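## Task

Put the grey crate into the tunnel washer, then release it.

## Robot and tools

Robot: two arms, left_arm and right_arm, each ending in a two-finger gripper. The names are labels only and say nothing about which side of a picture an arm appears on. Task: push or carry a crate into the tunnel washer and open the gripper so nothing is still held at the end. Occasionally an outside disturbance tugs a held part or nudges a loose object.

Frame: all poses share one scene frame. Origin sits on the table surface midway between the arms; +x runs outward over the table, +z is up, and left_arm is toward +y. Positions are in metres, orientations are quaternions written w first (qw, qx, qy, qz). A gripper's fingers extend along its own +z axis and close along its own y axis. The reported end_effector_position is the spot between the finger pads, roughly 1 cm short of the tips. Reported hand positions can be somewhat wrong, worse when reaching far, and motions tend to finish a centimetre or more from the command, usually below it.

The row: every motion command uses a single list of 16 numbers covering both arms: left_arm x, y, z, qw, qx, qy, qz, opening, then right_arm x, y, z, qw, qx, qy, qz, opening. x, y, z and the quaternion are an absolute target pose in the scene frame, not an offset. Opening runs from -1 (closed) to +1 (fully open, 0.094 m). An arm meant to stay still must be sent its exact last reported position and quaternion plus its desired opening every time; to hold an orientation, repeat your own chosen quaternion rather than copying a drifted reading.

Tools:
- execute_actions {actions, pictures}: actions is an empty list (just report state, with pictures), or a list with one item. An action item is {rows: list of 1 to 15 rows, steps: up to 15, default 15}; each row drives one control step of 1/30 s and the final row repeats to fill the steps; at least 3 steps. A wait item is {steps: up to 300} with no rows; it counts from the previous result, so your thinking time is included. The result arrives 3 steps before the action finishes; those 3 steps run while you compose the next call. Set pictures true to get images with an action. A target more than 0.6 m from the arm's last reported position along any gripper axis is refused and nothing is sent.
- move {target, speed}: target is one 16-number row as above; each gripper travels a straight line toward its pose, both finishing together, taking 0.5 to 10 s (cut off at 10 s). speed is metres per second, 0.002 to 0.5, default 0.25; rotation is capped at twice that in rad/s. Openings are applied at the start. Paths ignore obstacles and the other arm, and grippers can lag, wander or overshoot speed, especially with a nearly straight arm. Faster contact and targets set deeper past a surface mean harder pushes.
- wait {seconds}: 0 to 10; sends nothing new.
- zoom_image {camera, region}: enlarges [x0, y0, x1, y1] pixels (max 504 by 504, origin top-left) of the latest image from cam_head_left, cam_head_right, cam_left_wrist or cam_right_wrist, each 504x504.
Replying without any tool call also ends things.

Controller behaviour: each step the commanded pose is limited to within 70 mm and 16 degrees of the measured pose, then damped inverse kinematics chases it, favouring position over orientation. After an action ends an arm only continues to its last clipped pose, so a distant target may need several calls; compare the reported pose and send the remainder. Elbows stop just before straight. Joint limits (rad), base to gripper: waist -2.618 to 3.054, shoulder 0.000 to 3.142, elbow 0.000 to 3.142, wrist pitch -1.571 to 1.571, wrist yaw -1.571 to 1.571, wrist roll -2.094 to 2.094.

Reading results: the state line gives each arm's position and quaternion. grip_measured is the finger gap on the command scale; the last Joint positions value is the gap in metres; each gripper reads up to about 1 mm off, consistently. To grasp, command about 0.03 below grip_measured for a firm hold, less for a gentle one; finger force tops out near 50 to 62 N per pad. A "pose unreachable" line and HELD steps mean the clearance check altered or withheld commands. The move: line reports the ending (done, off_target, moving, held, fault) and limits (paced = target clipped; held = some steps blocked, after which the arm may jump fast), plus each gripper's distance from its pose. "Hand target" shows where the controller is currently heading. Joint torques are total drive output with per-unit offsets and noise. MOTOR HOT warns at 75 °C; 90 °C halts that arm 10 s; 100 °C makes it go limp and drop. FAULT lines mark stops.

Avoid: knocking any rigid object off the work area, dropping or slipping the crate, slamming, hard shoves, arms colliding or pressing on each other, and holding heavy loads long enough to overheat.

Each tool is called after "Emit:" by a JSON object that holds its "fn" and its "kwargs", one argument or row to a line.

## Session

Emit:
{"fn": "execute_actions", "kwargs": {
  "actions": []
}}

Scene clock: 0.00 s of 4200.00 s.
left_arm: end_effector_position=(+0.4116, +0.4139, +0.3452) grip_measured=+1.000 end_effector_quat_wxyz=(-0.422, +0.581, -0.514, +0.468) | right_arm: end_effector_position=(+0.1200, -0.0051, +0.1187) grip_measured=+1.000 end_effector_quat_wxyz=(+0.106, -0.350, +0.923, -0.115)
Joint positions: left_arm=[ 0.468  1.41   1.242 -0.054  0.394 -1.596  0.094] | right_arm=[ 1.448  1.837  1.536 -1.378  0.296  0.736  0.094]
Joint velocities: left_arm=[ 0.002 -0.012  0.012  0.037 -0.051  0.022  0.   ] | right_arm=[ 0.002  0.022 -0.012 -0.022  0.051 -0.066  0.   ]
Joint torques (N m, as the arm reports them, + toward a larger angle): no reading
Hand target (left_arm): +0.410, +0.413, +0.358; -0.436, +0.569, -0.513, +0.472
Hand target (right_arm): +0.122, -0.003, +0.124; +0.114, -0.349, +0.924, -0.110

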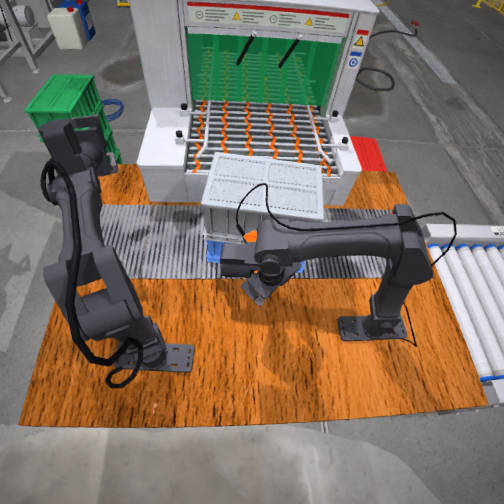

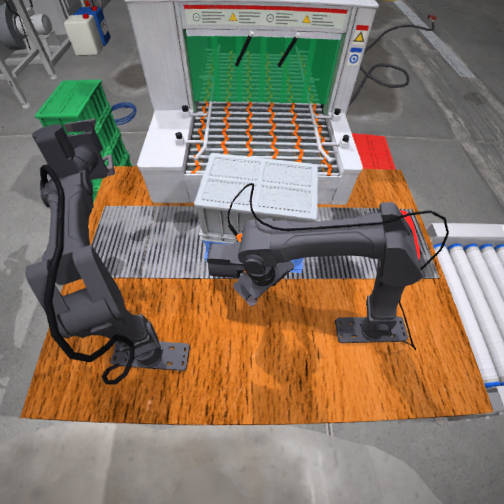

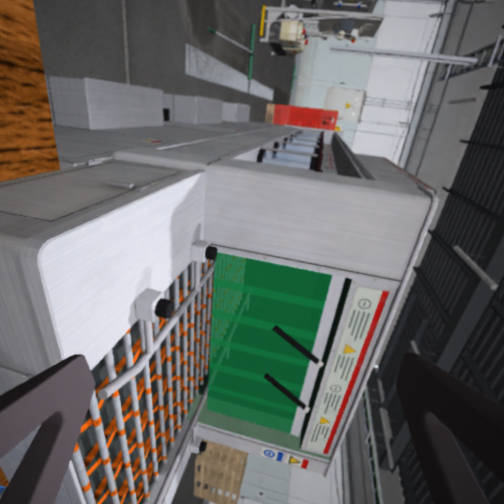

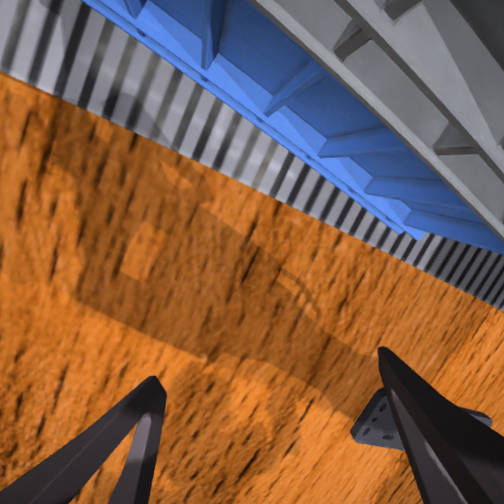

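Emit:
{"fn": "move", "kwargs": {
  "target": [0.33,0.30,0.12,0.707,0.707,0,0,1,0.15,-0.33,0.15,0.5,-0.5,0.5,0.5,1]
}}

Emit:
{"fn": "move", "kwargs": {
  "target": [0.33,0.30,0.12,0.707,0.707,0,0,1,0.33,-0.33,0.12,0.707,-0.707,0,0,1]
}}

Scene clock: 7.23 s of 4200.00 s.
left_arm: end_effector_position=(+0.3297, +0.2952, +0.1175) grip_measured=+1.000 end_effector_quat_wxyz=(+0.601, +0.776, -0.004, +0.193) | right_arm: end_effector_position=(+0.1545, -0.3318, +0.1463) grip_measured=+1.000 end_effector_quat_wxyz=(+0.213, -0.565, +0.795, +0.044)
Joint positions: left_arm=[ 0.55   2.23   1.488 -1.559  1.293 -2.078  0.094] | right_arm=[-0.813  0.921  0.876 -1.558 -0.438 -2.058  0.094]
Joint velocities: left_arm=[ 0.012  0.002 -0.007  0.022 -0.066 -0.007  0.   ] | right_arm=[ 0.002 -0.007  0.002  0.022 -0.022 -0.051  0.   ]
Joint torques (N m, as the arm reports them, + toward a larger angle): left_arm=[  1.22 -10.17   3.38  -0.9    0.58  -0.16] | right_arm=[-0.29  1.36  9.36  0.16 -0.26 -0.08]
Hand target (left_arm): +0.329, +0.299, +0.118; +0.610, +0.769, +0.023, +0.188
Hand target (right_arm): +0.157, -0.334, +0.152; +0.215, -0.569, +0.792, +0.043
Off the commanded pose (left_arm): 0.005 m, 26 deg; orientation clipped at the last step of the last action.
Off the commanded pose (right_arm): 0.006 m, 72 deg; orientation clipped at the last step of the last action.
joint sent to its limit (left arm) — the command would take joint 4 (wrist pitch) past its lower limit and joint 6 (wrist roll) past its lower limit, so those joints were sent only as far as their limits.
joint sent to its limit (right arm) — the command would take joint 4 (wrist pitch) past its lower limit, so that joint was sent only as far as its limit.
Kept back: nothing.
move: off_target (left_arm, right_arm); limits=paced

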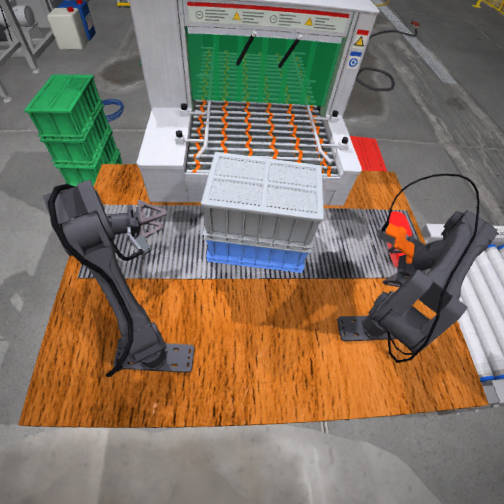

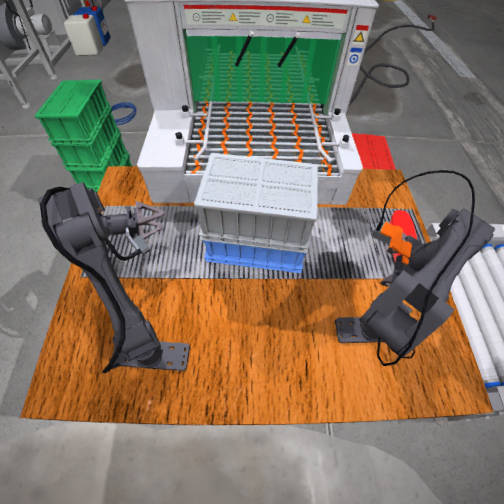

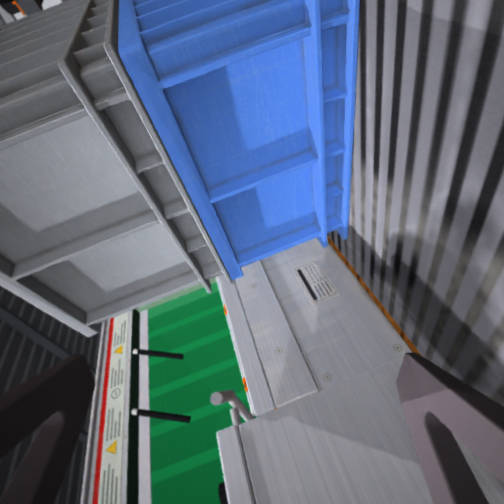

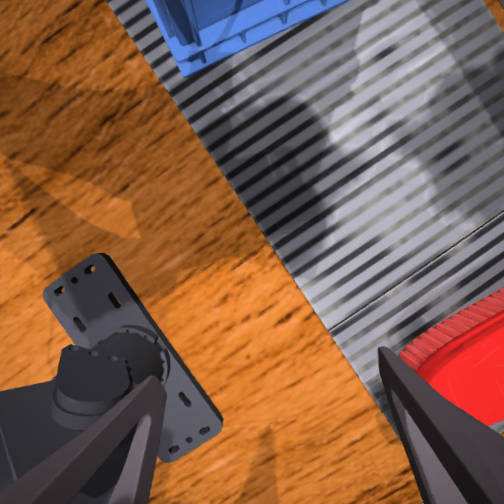

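Scene clock: 13.27 s of 4200.00 s.
left_arm: end_effector_position=(+0.3305, +0.2953, +0.1183) grip_measured=+1.000 end_effector_quat_wxyz=(+0.602, +0.775, -0.003, +0.195) | right_arm: end_effector_position=(+0.3357, -0.3347, +0.1224) grip_measured=+1.000 end_effector_quat_wxyz=(+0.651, -0.673, +0.226, -0.268)
Joint positions: left_arm=[ 0.55   2.23   1.488 -1.559  1.3   -2.076  0.094] | right_arm=[-0.698  1.747  0.417  0.87  -1.554 -2.097  0.094]
Joint velocities: left_arm=[ 0.002 -0.007  0.027  0.051 -0.022 -0.007  0.   ] | right_arm=[-0.012  0.012 -0.027  0.081  0.022  0.022  0.   ]
Joint torques (N m, as the arm reports them, + toward a larger angle): left_arm=[  1.23 -10.15   3.62  -0.9    0.6   -0.19] | right_arm=[ 1.   -3.97  3.52  1.2  -0.39 -0.02]
Hand target (left_arm): +0.330, +0.300, +0.120; +0.611, +0.768, +0.023, +0.191
Hand target (right_arm): +0.331, -0.327, +0.117; +0.660, -0.670, +0.226, -0.252
Off the commanded pose (left_arm): 0.005 m, 27 deg; orientation clipped at the last step of the last action.
Off the commanded pose (right_arm): 0.008 m, 41 deg; orientation clipped at the last step of the last action.
joint sent to its limit (left arm) — the command would take joint 4 (wrist pitch) past its lower limit and joint 6 (wrist roll) past its lower limit, so those joints were sent only as far as their limits.
joint sent to its limit (right arm) — the command would take joint 5 (wrist yaw) past its lower limit and joint 6 (wrist roll) past its lower limit, so those joints were sent only as far as their limits.
Kept back: nothing.
move: off_target (left_arm, right_arm); limits=paced

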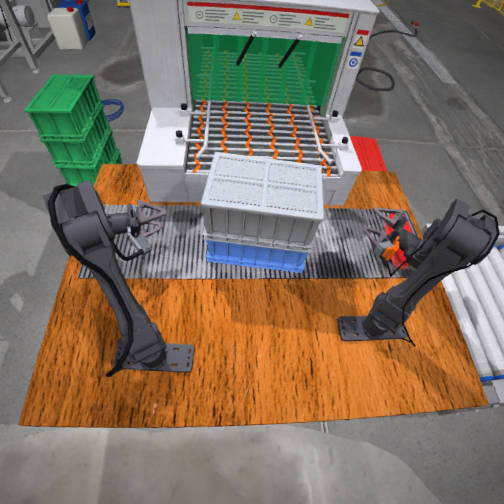

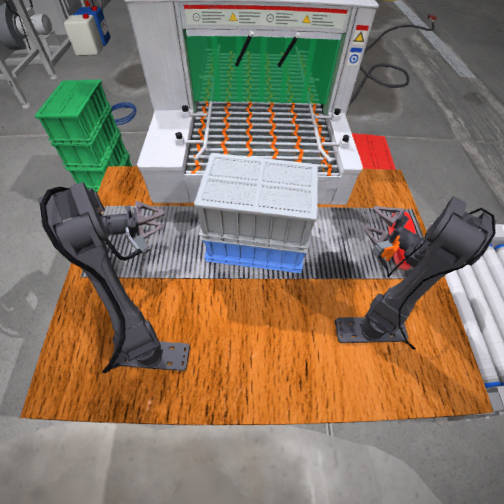

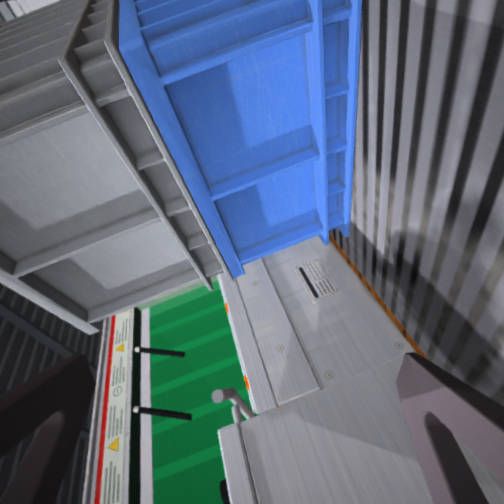

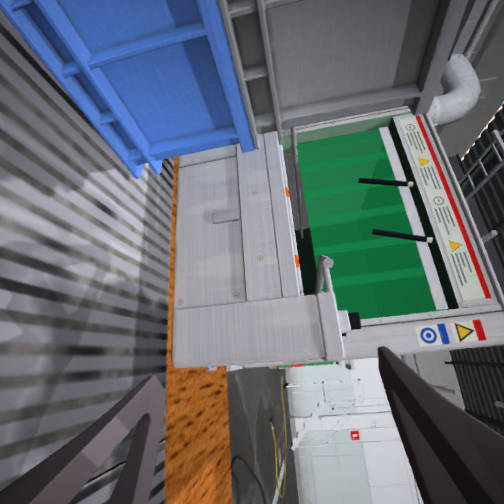

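Emit:
{"fn": "move", "kwargs": {
  "target": [0.35,0.22,0.2,0.271,0.653,0.653,-0.271,1,0.33,-0.26,0.2,0.271,-0.653,0.653,0.271,1]
}}

Scene clock: 17.70 s of 4200.00 s.
left_arm: end_effector_position=(+0.3482, +0.2236, +0.1824) grip_measured=+1.000 end_effector_quat_wxyz=(+0.657, +0.712, -0.053, +0.244) | right_arm: end_effector_position=(+0.3281, -0.2624, +0.1933) grip_measured=+1.000 end_effector_quat_wxyz=(-0.281, +0.649, -0.661, -0.251)
Joint positions: left_arm=[ 0.351  2.131  1.482 -1.559  1.548 -2.076  0.094] | right_arm=[-0.254  1.724  1.526 -1.555 -0.754 -1.881  0.094]
Joint velocities: left_arm=[-0.007  0.007 -0.007  0.081  0.007 -0.066  0.   ] | right_arm=[-0.002 -0.022 -0.007  0.022 -0.037  0.066  0.   ]
Joint torques (N m, as the arm reports them, + toward a larger angle): left_arm=[ -0.82 -12.36   6.27  -0.69   0.66  -0.18] | right_arm=[ 0.83 -6.22  8.95 -0.15 -0.43  0.07]
Hand target (left_arm): +0.350, +0.220, +0.199; +0.660, +0.705, -0.057, +0.251
Hand target (right_arm): +0.330, -0.259, +0.199; -0.282, +0.650, -0.660, -0.252
Off the commanded pose (left_arm): 0.018 m, 114 deg; orientation clipped at the last step of the last action.
Off the commanded pose (right_arm): 0.007 m, 3 deg.
joint sent to its limit (left arm) — the command would take joint 4 (wrist pitch) past its lower limit, joint 5 (wrist yaw) past its upper limit and joint 6 (wrist roll) past its lower limit, so those joints were sent only as far as their limits.
joint sent to its limit (right arm) — the command would take joint 4 (wrist pitch) past its lower limit, so that joint was sent only as far as its limit.
Kept back: nothing.
move: off_target (left_arm, right_arm); limits=paced

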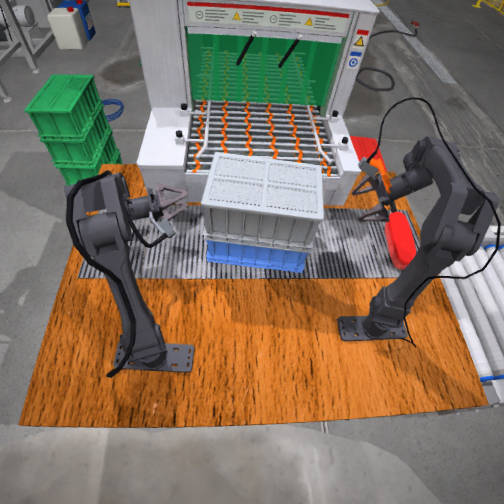

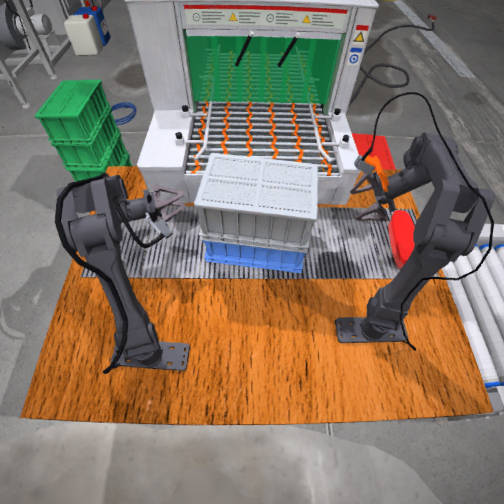

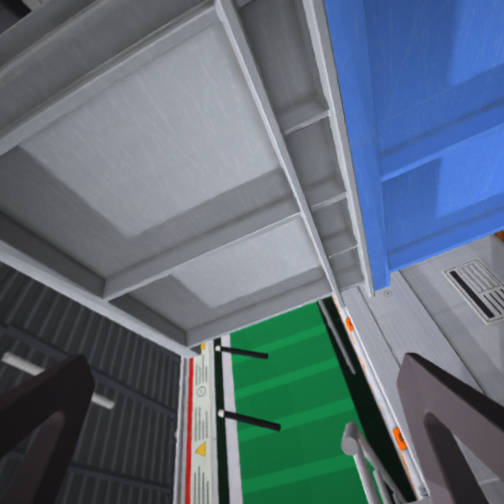

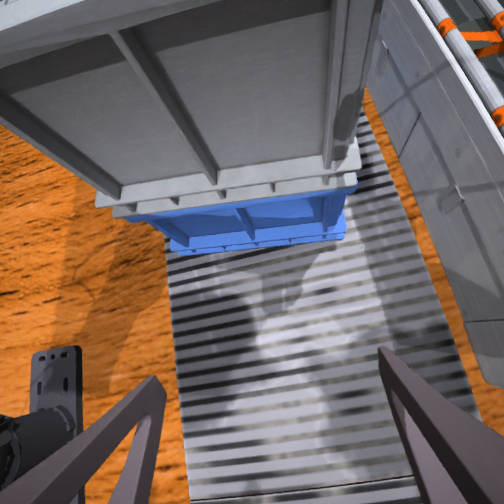

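Emit:
{"fn": "move", "kwargs": {
  "target": [0.35,0.28,0.22,0.2,0,0.98,0,1,0.29,-0.24,0.2,0.271,-0.653,0.653,0.271,1],
  "speed": 0.4
}}

Emit:
{"fn": "move", "kwargs": {
  "target": [0.32,0.22,0.2,0.271,0.653,0.653,-0.271,1,0.29,-0.24,0.2,0.271,-0.653,0.653,0.271,1],
  "speed": 0.4
}}

Scene clock: 22.03 s of 4200.00 s.
left_arm: end_effector_position=(+0.3494, +0.2760, +0.2037) grip_measured=+1.000 end_effector_quat_wxyz=(+0.627, +0.714, -0.026, +0.310) | right_arm: end_effector_position=(+0.2964, -0.2468, +0.1944) grip_measured=+1.000 end_effector_quat_wxyz=(-0.270, +0.653, -0.658, -0.260)
Joint positions: left_arm=[ 0.492  2.065  1.482 -1.558  1.546 -2.076  0.094] | right_arm=[-0.222  1.614  1.41  -1.557 -0.749 -1.861  0.094]
Joint velocities: left_arm=[-0.012  0.002 -0.012  0.037 -0.007 -0.081  0.   ] | right_arm=[ 0.007 -0.002 -0.002  0.007  0.022  0.037  0.   ]
Joint torques (N m, as the arm reports them, + toward a larger angle): left_arm=[  0.97 -12.09   5.71  -0.61   0.7   -0.18] | right_arm=[ 1.   -7.39  5.67 -0.13 -0.54  0.06]
Hand target (left_arm): +0.350, +0.281, +0.219; +0.629, +0.708, -0.019, +0.322
Hand target (right_arm): +0.290, -0.240, +0.200; -0.274, +0.652, -0.656, -0.265
Off the commanded pose (left_arm): 0.017 m, 169 deg; orientation clipped at the last step of the last action.
Off the commanded pose (right_arm): 0.011 m, 1 deg.
joint sent to its limit (left arm) — the command would take joint 4 (wrist pitch) past its lower limit, joint 5 (wrist yaw) past its upper limit and joint 6 (wrist roll) past its lower limit, so those joints were sent only as far as their limits.
joint sent to its limit (right arm) — the command would take joint 4 (wrist pitch) past its lower limit, so that joint was sent only as far as its limit.
Kept back: nothing.
move: off_target (left_arm, right_arm); limits=paced

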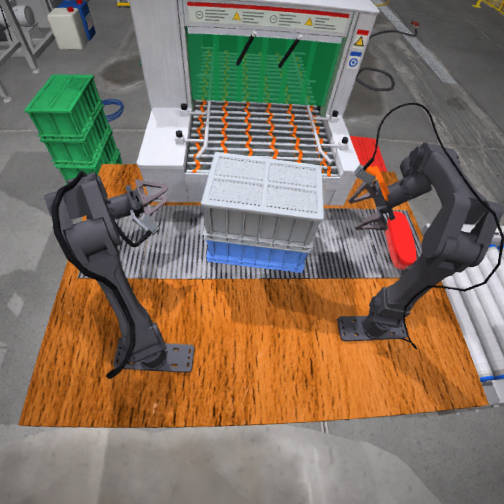

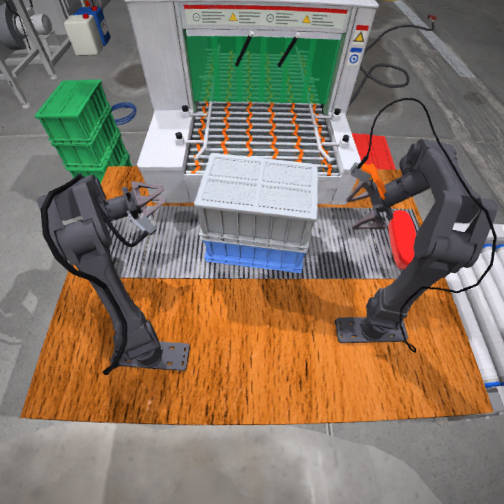

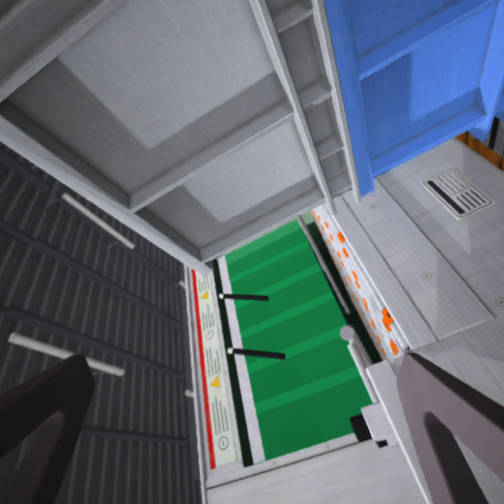

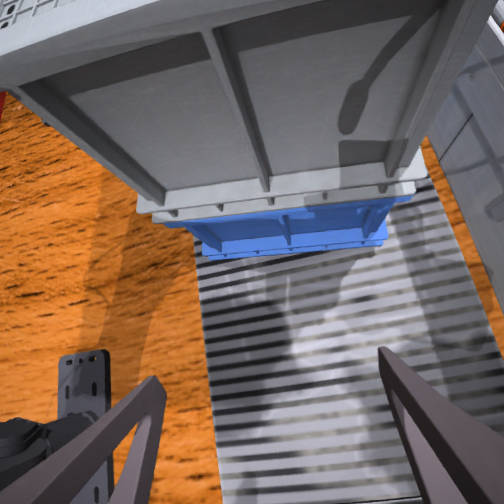

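Scene clock: 24.93 s of 4200.00 s.
left_arm: end_effector_position=(+0.3231, +0.2252, +0.1888) grip_measured=+1.000 end_effector_quat_wxyz=(+0.658, +0.713, -0.032, +0.241) | right_arm: end_effector_position=(+0.2962, -0.2473, +0.1939) grip_measured=+1.000 end_effector_quat_wxyz=(-0.268, +0.653, -0.659, -0.259)
Joint positions: left_arm=[ 0.378  2.032  1.35  -1.558  1.547 -2.076  0.094] | right_arm=[-0.222  1.614  1.41  -1.557 -0.744 -1.861  0.094]
Joint velocities: left_arm=[-0.002  0.012  0.002 -0.037  0.081  0.022  0.   ] | right_arm=[-0.012 -0.002  0.002  0.022 -0.037 -0.081  0.   ]
Joint torques (N m, as the arm reports them, + toward a larger angle): left_arm=[ -0.82 -11.48   3.75  -0.72   0.65  -0.17] | right_arm=[ 1.04 -7.22  5.73 -0.13 -0.58  0.07]
Hand target (left_arm): +0.320, +0.220, +0.199; +0.665, +0.707, -0.025, +0.239
Hand target (right_arm): +0.290, -0.240, +0.200; -0.274, +0.652, -0.655, -0.266
Off the commanded pose (left_arm): 0.013 m, 112 deg; orientation clipped at the last step of the last action.
Off the commanded pose (right_arm): 0.011 m, 2 deg.
joint sent to its limit (left arm) — the command would take joint 4 (wrist pitch) past its lower limit, joint 5 (wrist yaw) past its upper limit and joint 6 (wrist roll) past its lower limit, so those joints were sent only as far as their limits.
joint sent to its limit (right arm) — the command would take joint 4 (wrist pitch) past its lower limit, so that joint was sent only as far as its limit.
Kept back: nothing.
move: off_target (left_arm, right_arm); limits=paced

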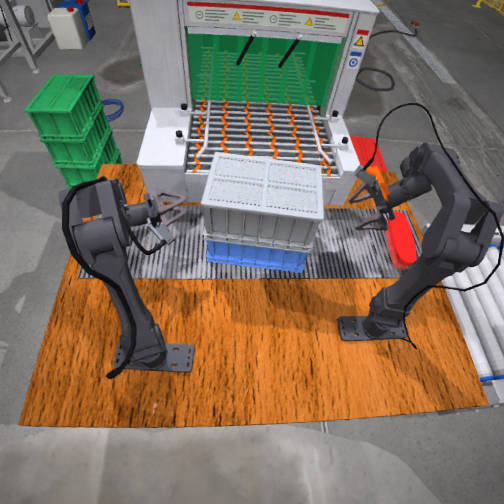

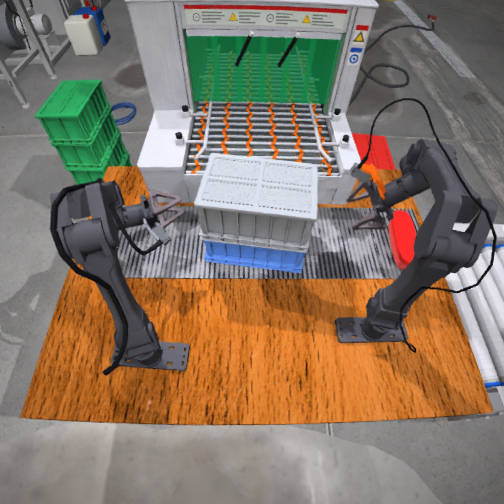

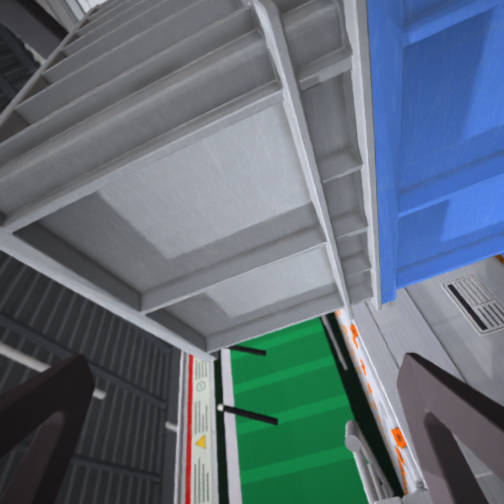

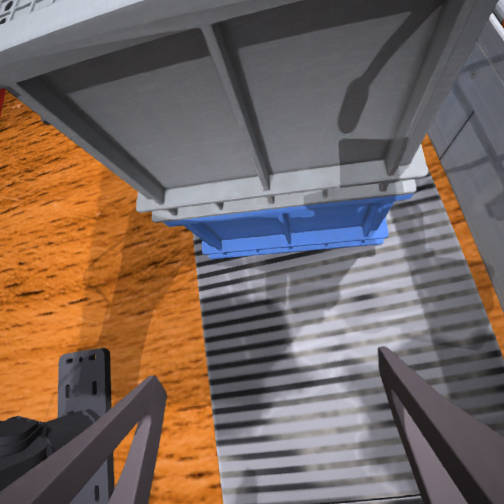

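Emit:
{"fn": "move", "kwargs": {
  "target": [0.35,0.27,0.22,0.271,0.653,-0.653,0.271,1,0.29,-0.24,0.2,0.271,-0.653,0.653,0.271,1],
  "speed": 0.4
}}

Emit:
{"fn": "move", "kwargs": {
  "target": [0.35,0.27,0.22,0,0,0.924,-0.383,1,0.29,-0.24,0.2,0.271,-0.653,0.653,0.271,1],
  "speed": 0.4
}}

Emit:
{"fn": "move", "kwargs": {
  "target": [0.32,0.21,0.2,0.271,0.653,0.653,-0.271,1,0.29,-0.24,0.2,0.271,-0.653,0.653,0.271,1],
  "speed": 0.4
}}

Scene clock: 37.67 s of 4200.00 s.
left_arm: end_effector_position=(+0.3511, +0.2753, +0.2041) grip_measured=+1.000 end_effector_quat_wxyz=(+0.222, +0.689, -0.617, +0.309) | right_arm: end_effector_position=(+0.2960, -0.2476, +0.1936) grip_measured=+1.000 end_effector_quat_wxyz=(-0.267, +0.654, -0.659, -0.258)
Joint positions: left_arm=[ 0.339  2.004  1.933 -1.564  0.778 -1.372  0.094] | right_arm=[-0.222  1.614  1.41  -1.557 -0.742 -1.861  0.094]
Joint velocities: left_arm=[-0.002 -0.002 -0.012 -0.022  0.051  0.022  0.   ] | right_arm=[-0.017 -0.012 -0.007  0.037  0.022  0.007  0.   ]
Joint torques (N m, as the arm reports them, + toward a larger angle): left_arm=[ -0.91 -12.2    7.21   0.03   0.44   0.08] | right_arm=[ 1.02 -7.27  5.73 -0.13 -0.61  0.07]
Hand target (left_arm): +0.349, +0.270, +0.219; +0.208, +0.677, -0.630, +0.319
Hand target (right_arm): +0.290, -0.240, +0.200; -0.274, +0.652, -0.655, -0.266
Off the commanded pose (left_arm): 0.017 m, 9 deg.
Off the commanded pose (right_arm): 0.012 m, 2 deg.
joint sent to its limit (left arm) — the command would take joint 4 (wrist pitch) past its lower limit, so that joint was sent only as far as its limit.
joint sent to its limit (right arm) — the command would take joint 4 (wrist pitch) past its lower limit, so that joint was sent only as far as its limit.
Kept back: nothing.
move: off_target (left_arm, right_arm)

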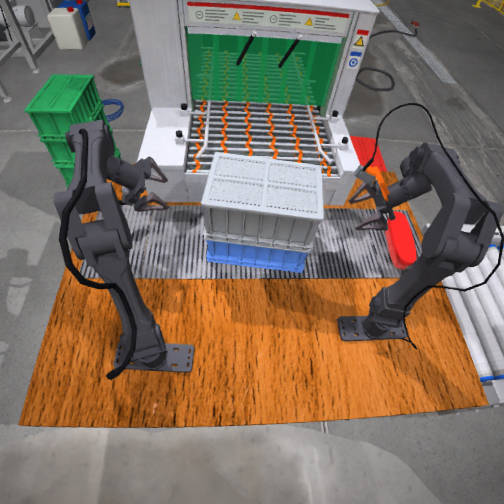

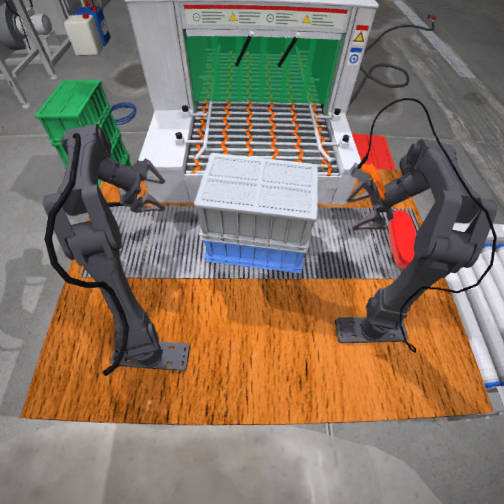

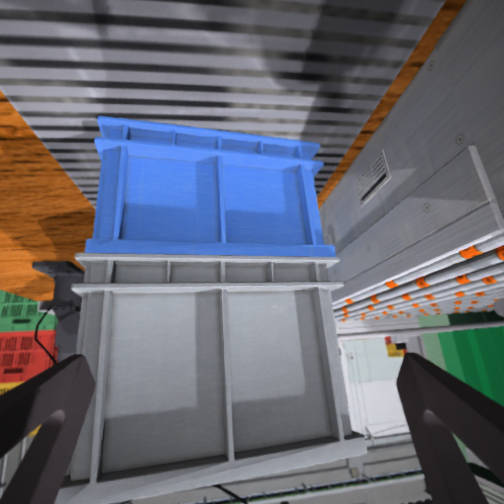

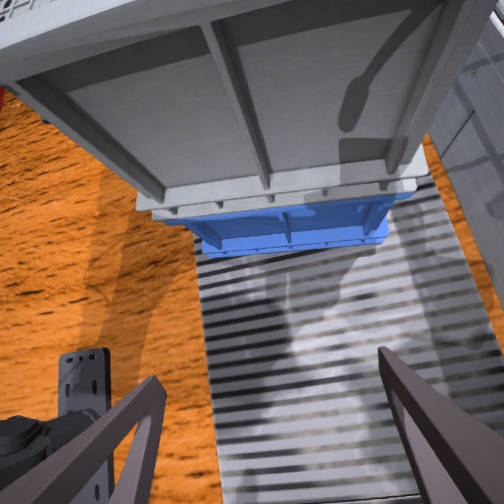

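Scene clock: 40.37 s of 4200.00 s.
left_arm: end_effector_position=(+0.3497, +0.2760, +0.2031) grip_measured=+1.000 end_effector_quat_wxyz=(+0.057, -0.054, +0.925, -0.372) | right_arm: end_effector_position=(+0.2960, -0.2476, +0.1936) grip_measured=+1.000 end_effector_quat_wxyz=(-0.267, +0.654, -0.659, -0.258)
Joint positions: left_arm=[ 0.339  2.004  1.933 -1.569  0.769  0.193  0.094] | right_arm=[-0.222  1.614  1.41  -1.557 -0.742 -1.861  0.094]
Joint velocities: left_arm=[ 0.002 -0.007 -0.007  0.007 -0.051  0.022  0.   ] | right_arm=[ 0.002 -0.007 -0.012 -0.066  0.037  0.007  0.   ]
Joint torques (N m, as the arm reports them, + toward a larger angle): left_arm=[ -0.95 -12.08   7.39   0.07   0.5    0.11] | right_arm=[ 1.05 -7.2   5.68 -0.14 -0.62  0.06]
Hand target (left_arm): +0.349, +0.270, +0.219; +0.078, -0.033, +0.924, -0.372
Hand target (right_arm): +0.290, -0.240, +0.200; -0.274, +0.652, -0.655, -0.266
Off the commanded pose (left_arm): 0.018 m, 9 deg.
Off the commanded pose (right_arm): 0.012 m, 2 deg.
joint sent to its limit (left arm) — the command would take joint 4 (wrist pitch) past its lower limit, so that joint was sent only as far as its limit.
joint sent to its limit (right arm) — the command would take joint 4 (wrist pitch) past its lower limit, so that joint was sent only as far as its limit.
Kept back: nothing.
move: off_target (left_arm, right_arm)

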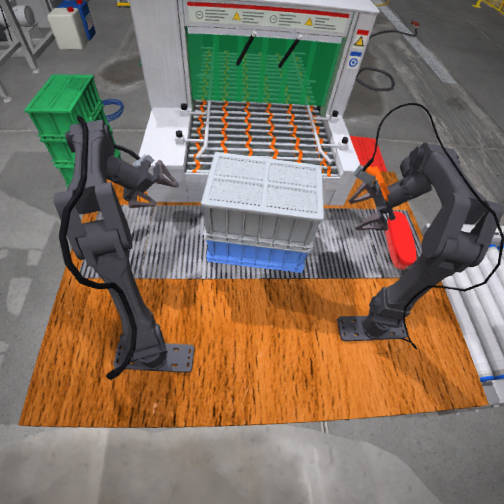

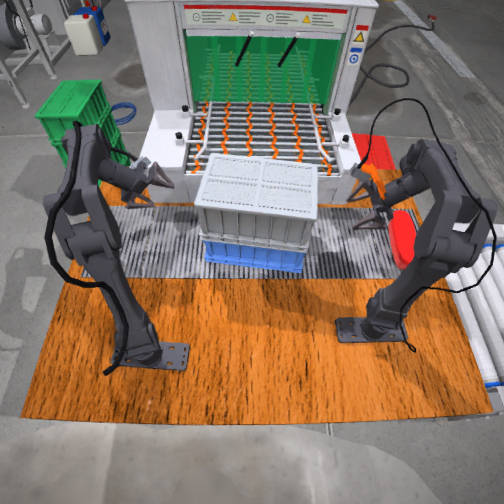

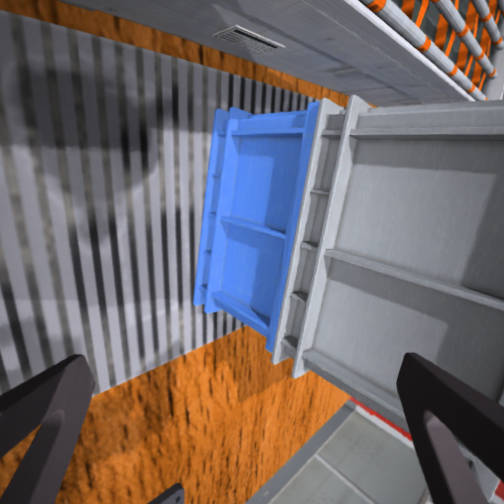

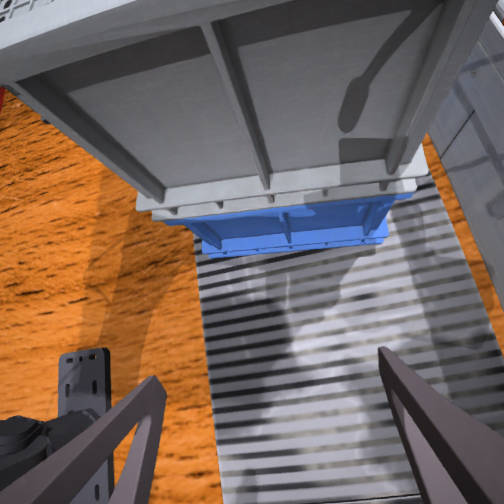

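Scene clock: 43.10 s of 4200.00 s.
left_arm: end_effector_position=(+0.3243, +0.2157, +0.1906) grip_measured=+1.000 end_effector_quat_wxyz=(+0.261, +0.646, +0.663, -0.273) | right_arm: end_effector_position=(+0.2960, -0.2476, +0.1936) grip_measured=+1.000 end_effector_quat_wxyz=(-0.267, +0.654, -0.659, -0.258)
Joint positions: left_arm=[ 0.186  1.972  1.834 -1.568  0.765  1.729  0.094] | right_arm=[-0.222  1.614  1.41  -1.557 -0.742 -1.861  0.094]
Joint velocities: left_arm=[-0.022  0.002 -0.002  0.007  0.051  0.022  0.   ] | right_arm=[-0.007 -0.022 -0.007  0.022  0.007  0.037  0.   ]
Joint torques (N m, as the arm reports them, + toward a larger angle): left_arm=[ -0.69 -11.72   5.08  -0.01   0.53   0.06] | right_arm=[ 1.07 -7.2   5.75 -0.13 -0.61  0.06]
Hand target (left_arm): +0.320, +0.210, +0.200; +0.271, +0.653, +0.653, -0.271
Hand target (right_arm): +0.290, -0.240, +0.200; -0.274, +0.652, -0.655, -0.266
Off the commanded pose (left_arm): 0.012 m, 2 deg.
Off the commanded pose (right_arm): 0.012 m, 2 deg.
joint sent to its limit (right arm) — the command would take joint 4 (wrist pitch) past its lower limit, so that joint was sent only as far as its limit.
Kept back: nothing.
move: off_target (left_arm, right_arm)

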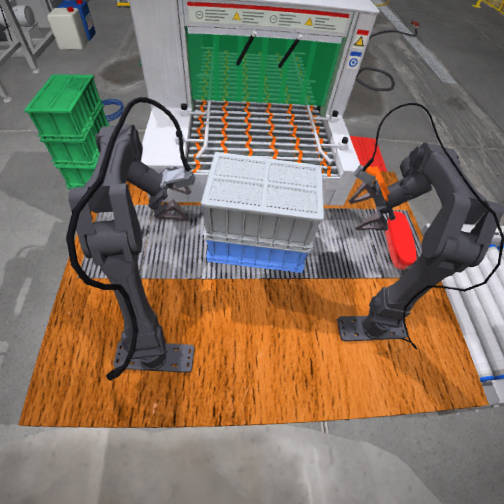

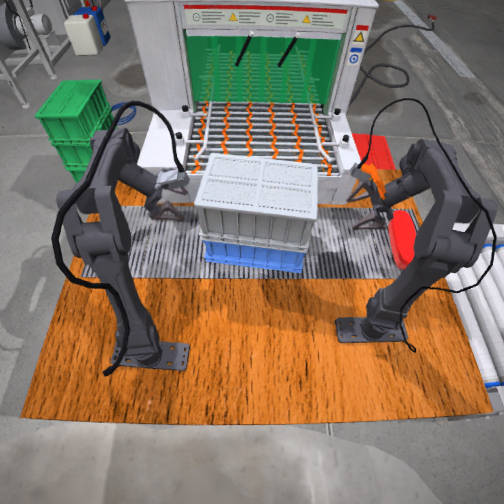

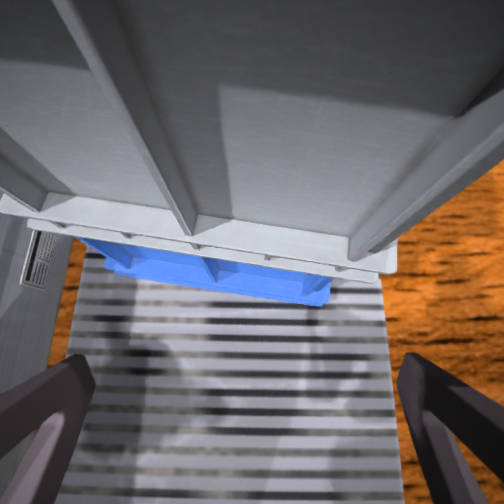

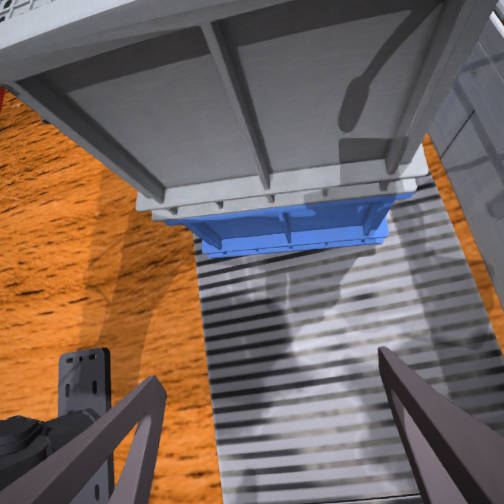

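Emit:
{"fn": "move", "kwargs": {
  "target": [0.35,0.18,0.25,0.373,0.623,0.532,-0.436,0,0.285,-0.20,0.245,0.436,-0.532,0.623,0.373,0],
  "speed": 0.1
}}

Scene clock: 46.17 s of 4200.00 s.
left_arm: end_effector_position=(+0.3457, +0.1780, +0.2415) grip_measured=+0.003 end_effector_quat_wxyz=(+0.416, +0.592, +0.588, -0.361) | right_arm: end_effector_position=(+0.2866, -0.2021, +0.2387) grip_measured=+0.003 end_effector_quat_wxyz=(+0.422, -0.536, +0.628, +0.374)
Joint positions: left_arm=[ 0.186  2.012  1.866 -1.569  1.162  1.802  0.047] | right_arm=[-0.233  1.513  1.231 -1.529 -1.187 -1.812  0.047]
Joint velocities: left_arm=[-0.007 -0.007 -0.022 -0.022  0.081 -0.007  0.   ] | right_arm=[ 0.012  0.022 -0.017 -0.007  0.022  0.037 -0.   ]
Joint torques (N m, as the arm reports them, + toward a larger angle): left_arm=[ 0.68 -9.51  7.23 -0.03  0.79  0.04] | right_arm=[-0.09 -6.45  5.64  0.03 -0.76  0.07]
Hand target (left_arm): +0.350, +0.180, +0.249; +0.431, +0.586, +0.583, -0.362
Hand target (right_arm): +0.285, -0.200, +0.245; +0.436, -0.532, +0.623, +0.372
Off the commanded pose (left_arm): 0.010 m, 12 deg.
Off the commanded pose (right_arm): 0.007 m, 2 deg.
joint sent to its limit (left arm) — the command would take joint 4 (wrist pitch) past its lower limit, so that joint was sent only as far as its limit.
Kept back: nothing.
move: off_target (left_arm)

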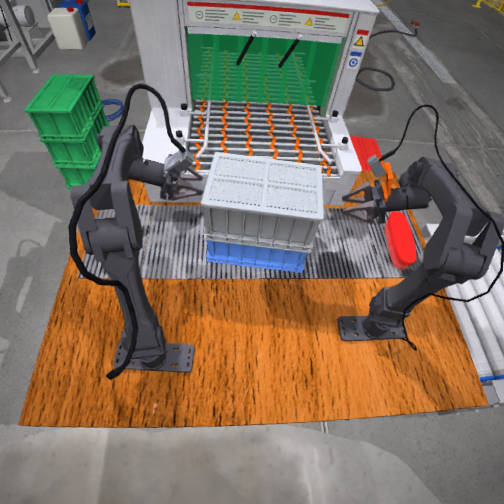

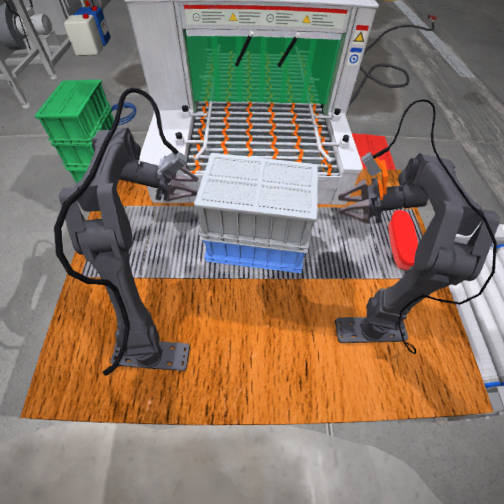

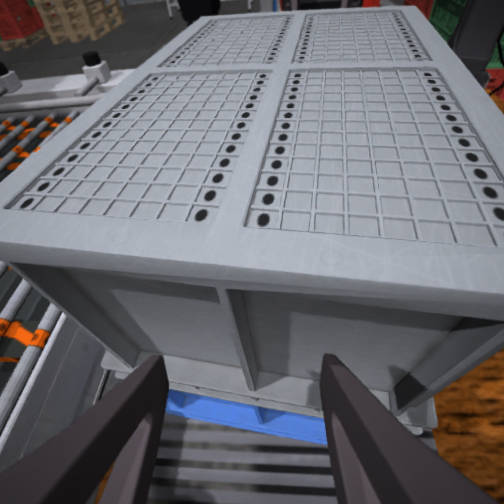

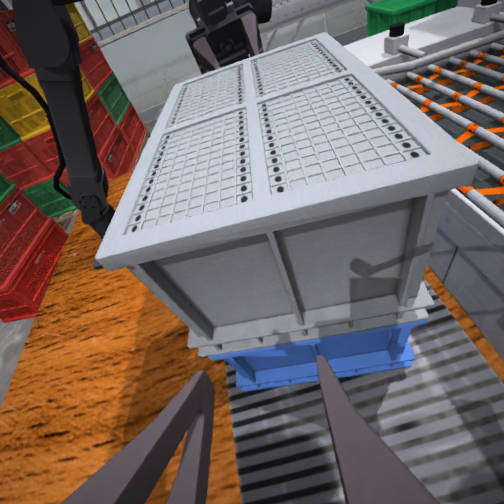

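Emit:
{"fn": "move", "kwargs": {
  "target": [0.35,0.15,0.235,0.406,0.579,0.579,-0.406,0,0.31,-0.15,0.23,0.436,-0.532,0.623,0.373,0],
  "speed": 0.04
}}

Scene clock: 48.37 s of 4200.00 s.
left_arm: end_effector_position=(+0.3464, +0.1560, +0.2272) grip_measured=+0.003 end_effector_quat_wxyz=(+0.395, +0.581, +0.588, -0.401) | right_arm: end_effector_position=(+0.3151, -0.1528, +0.2250) grip_measured=+0.003 end_effector_quat_wxyz=(+0.431, -0.528, +0.630, +0.372)
Joint positions: left_arm=[ 0.131  2.065  1.866 -1.565  1.188  1.765  0.047] | right_arm=[-0.025  1.434  1.089 -0.884 -1.188 -1.189  0.047]
Joint velocities: left_arm=[ 0.002  0.002 -0.007  0.081  0.051 -0.022 -0.001] | right_arm=[ 0.002  0.022 -0.017  0.051  0.037 -0.037 -0.   ]
Joint torques (N m, as the arm reports them, + toward a larger angle): left_arm=[ -0.82 -10.16   7.01   0.02   0.81  -0.12] | right_arm=[ 0.96 -6.49  6.63  0.84 -0.55  0.07]
Hand target (left_arm): +0.350, +0.150, +0.235; +0.406, +0.579, +0.579, -0.406
Hand target (right_arm): +0.310, -0.149, +0.230; +0.436, -0.532, +0.623, +0.373
Off the commanded pose (left_arm): 0.011 m, 2 deg.
Off the commanded pose (right_arm): 0.008 m, 1 deg.
Kept back: nothing.
move: off_target (left_arm)

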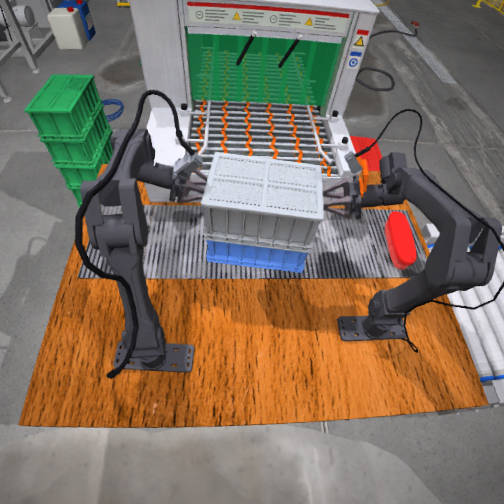

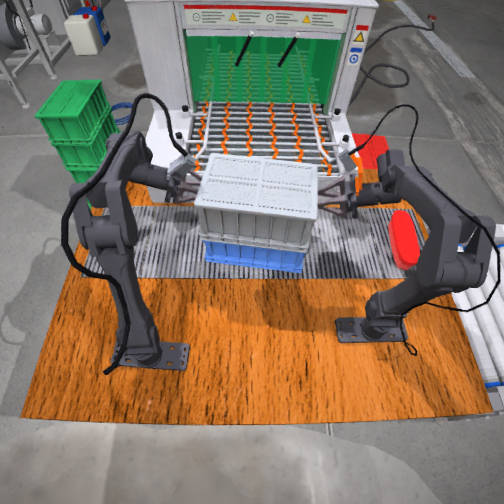

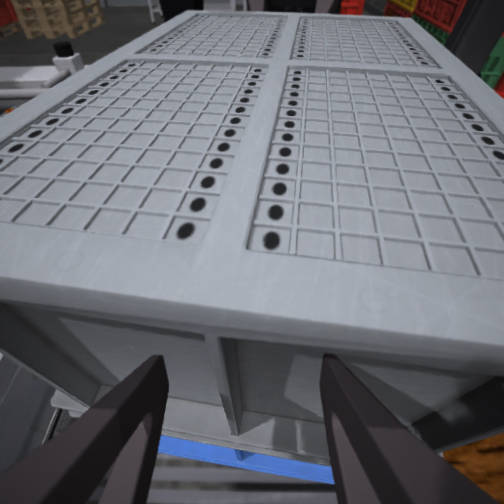

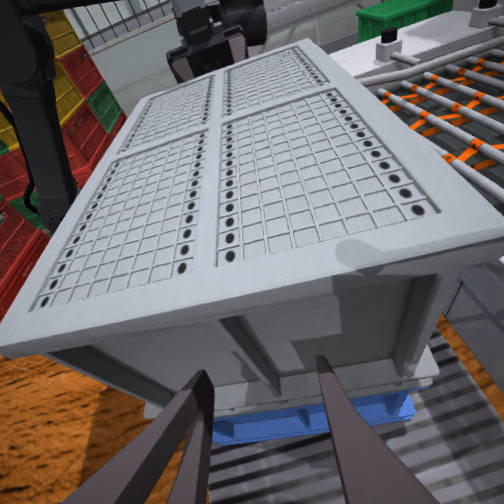

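Emit:
{"fn": "move", "kwargs": {
  "target": [0.355,0.12,0.235,0.406,0.579,0.579,-0.406,0,0.31,-0.12,0.23,0.436,-0.532,0.623,0.373,0],
  "speed": 0.03
}}

Scene clock: 50.27 s of 4200.00 s.
left_arm: end_effector_position=(+0.3663, +0.1487, +0.2240) grip_measured=+0.003 end_effector_quat_wxyz=(+0.402, +0.575, +0.603, -0.380) | right_arm: end_effector_position=(+0.3197, -0.1371, +0.2209) grip_measured=+0.003 end_effector_quat_wxyz=(+0.428, -0.517, +0.651, +0.355)
Joint positions: left_arm=[ 0.106  2.05   1.852 -1.367  1.171  1.568  0.047] | right_arm=[ 0.05   1.376  1.022 -0.668 -1.107 -0.951  0.047]
Joint velocities: left_arm=[ 0.007 -0.002 -0.027  0.066  0.037 -0.007  0.001] | right_arm=[-0.012  0.007 -0.007  0.007 -0.022 -0.022  0.001]
Joint torques (N m, as the arm reports them, + toward a larger angle): left_arm=[ -4.52 -12.06   4.36   0.32   1.05  -0.19] | right_arm=[ 3.9  -5.52  6.94  1.46 -0.81  0.15]
Hand target (left_arm): +0.354, +0.122, +0.235; +0.404, +0.580, +0.579, -0.407
Hand target (right_arm): +0.309, -0.121, +0.230; +0.435, -0.533, +0.623, +0.373
Off the commanded pose (left_arm): 0.033 m, 4 deg.
Off the commanded pose (right_arm): 0.022 m, 4 deg.
Kept back: nothing.
move: off_target (left_arm, right_arm)

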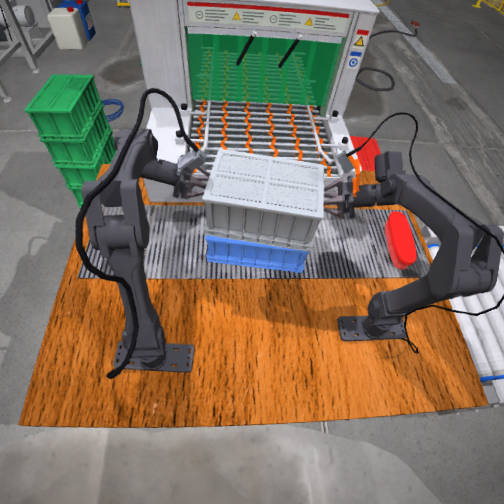

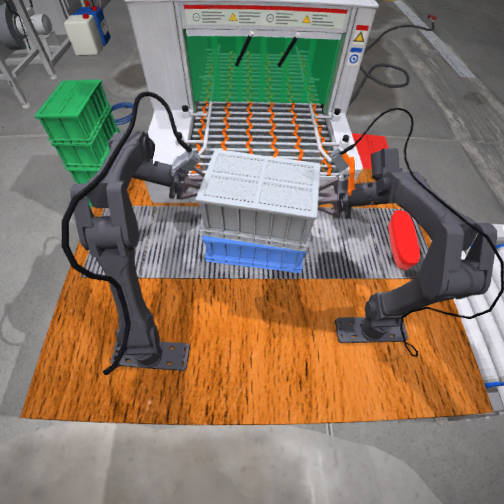

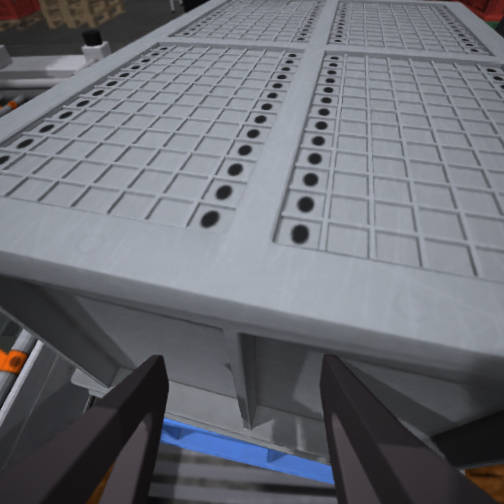

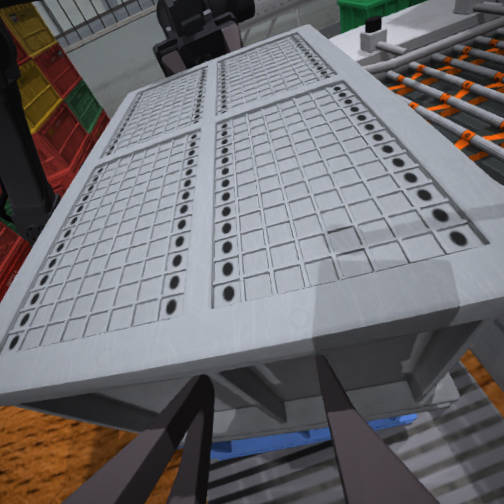

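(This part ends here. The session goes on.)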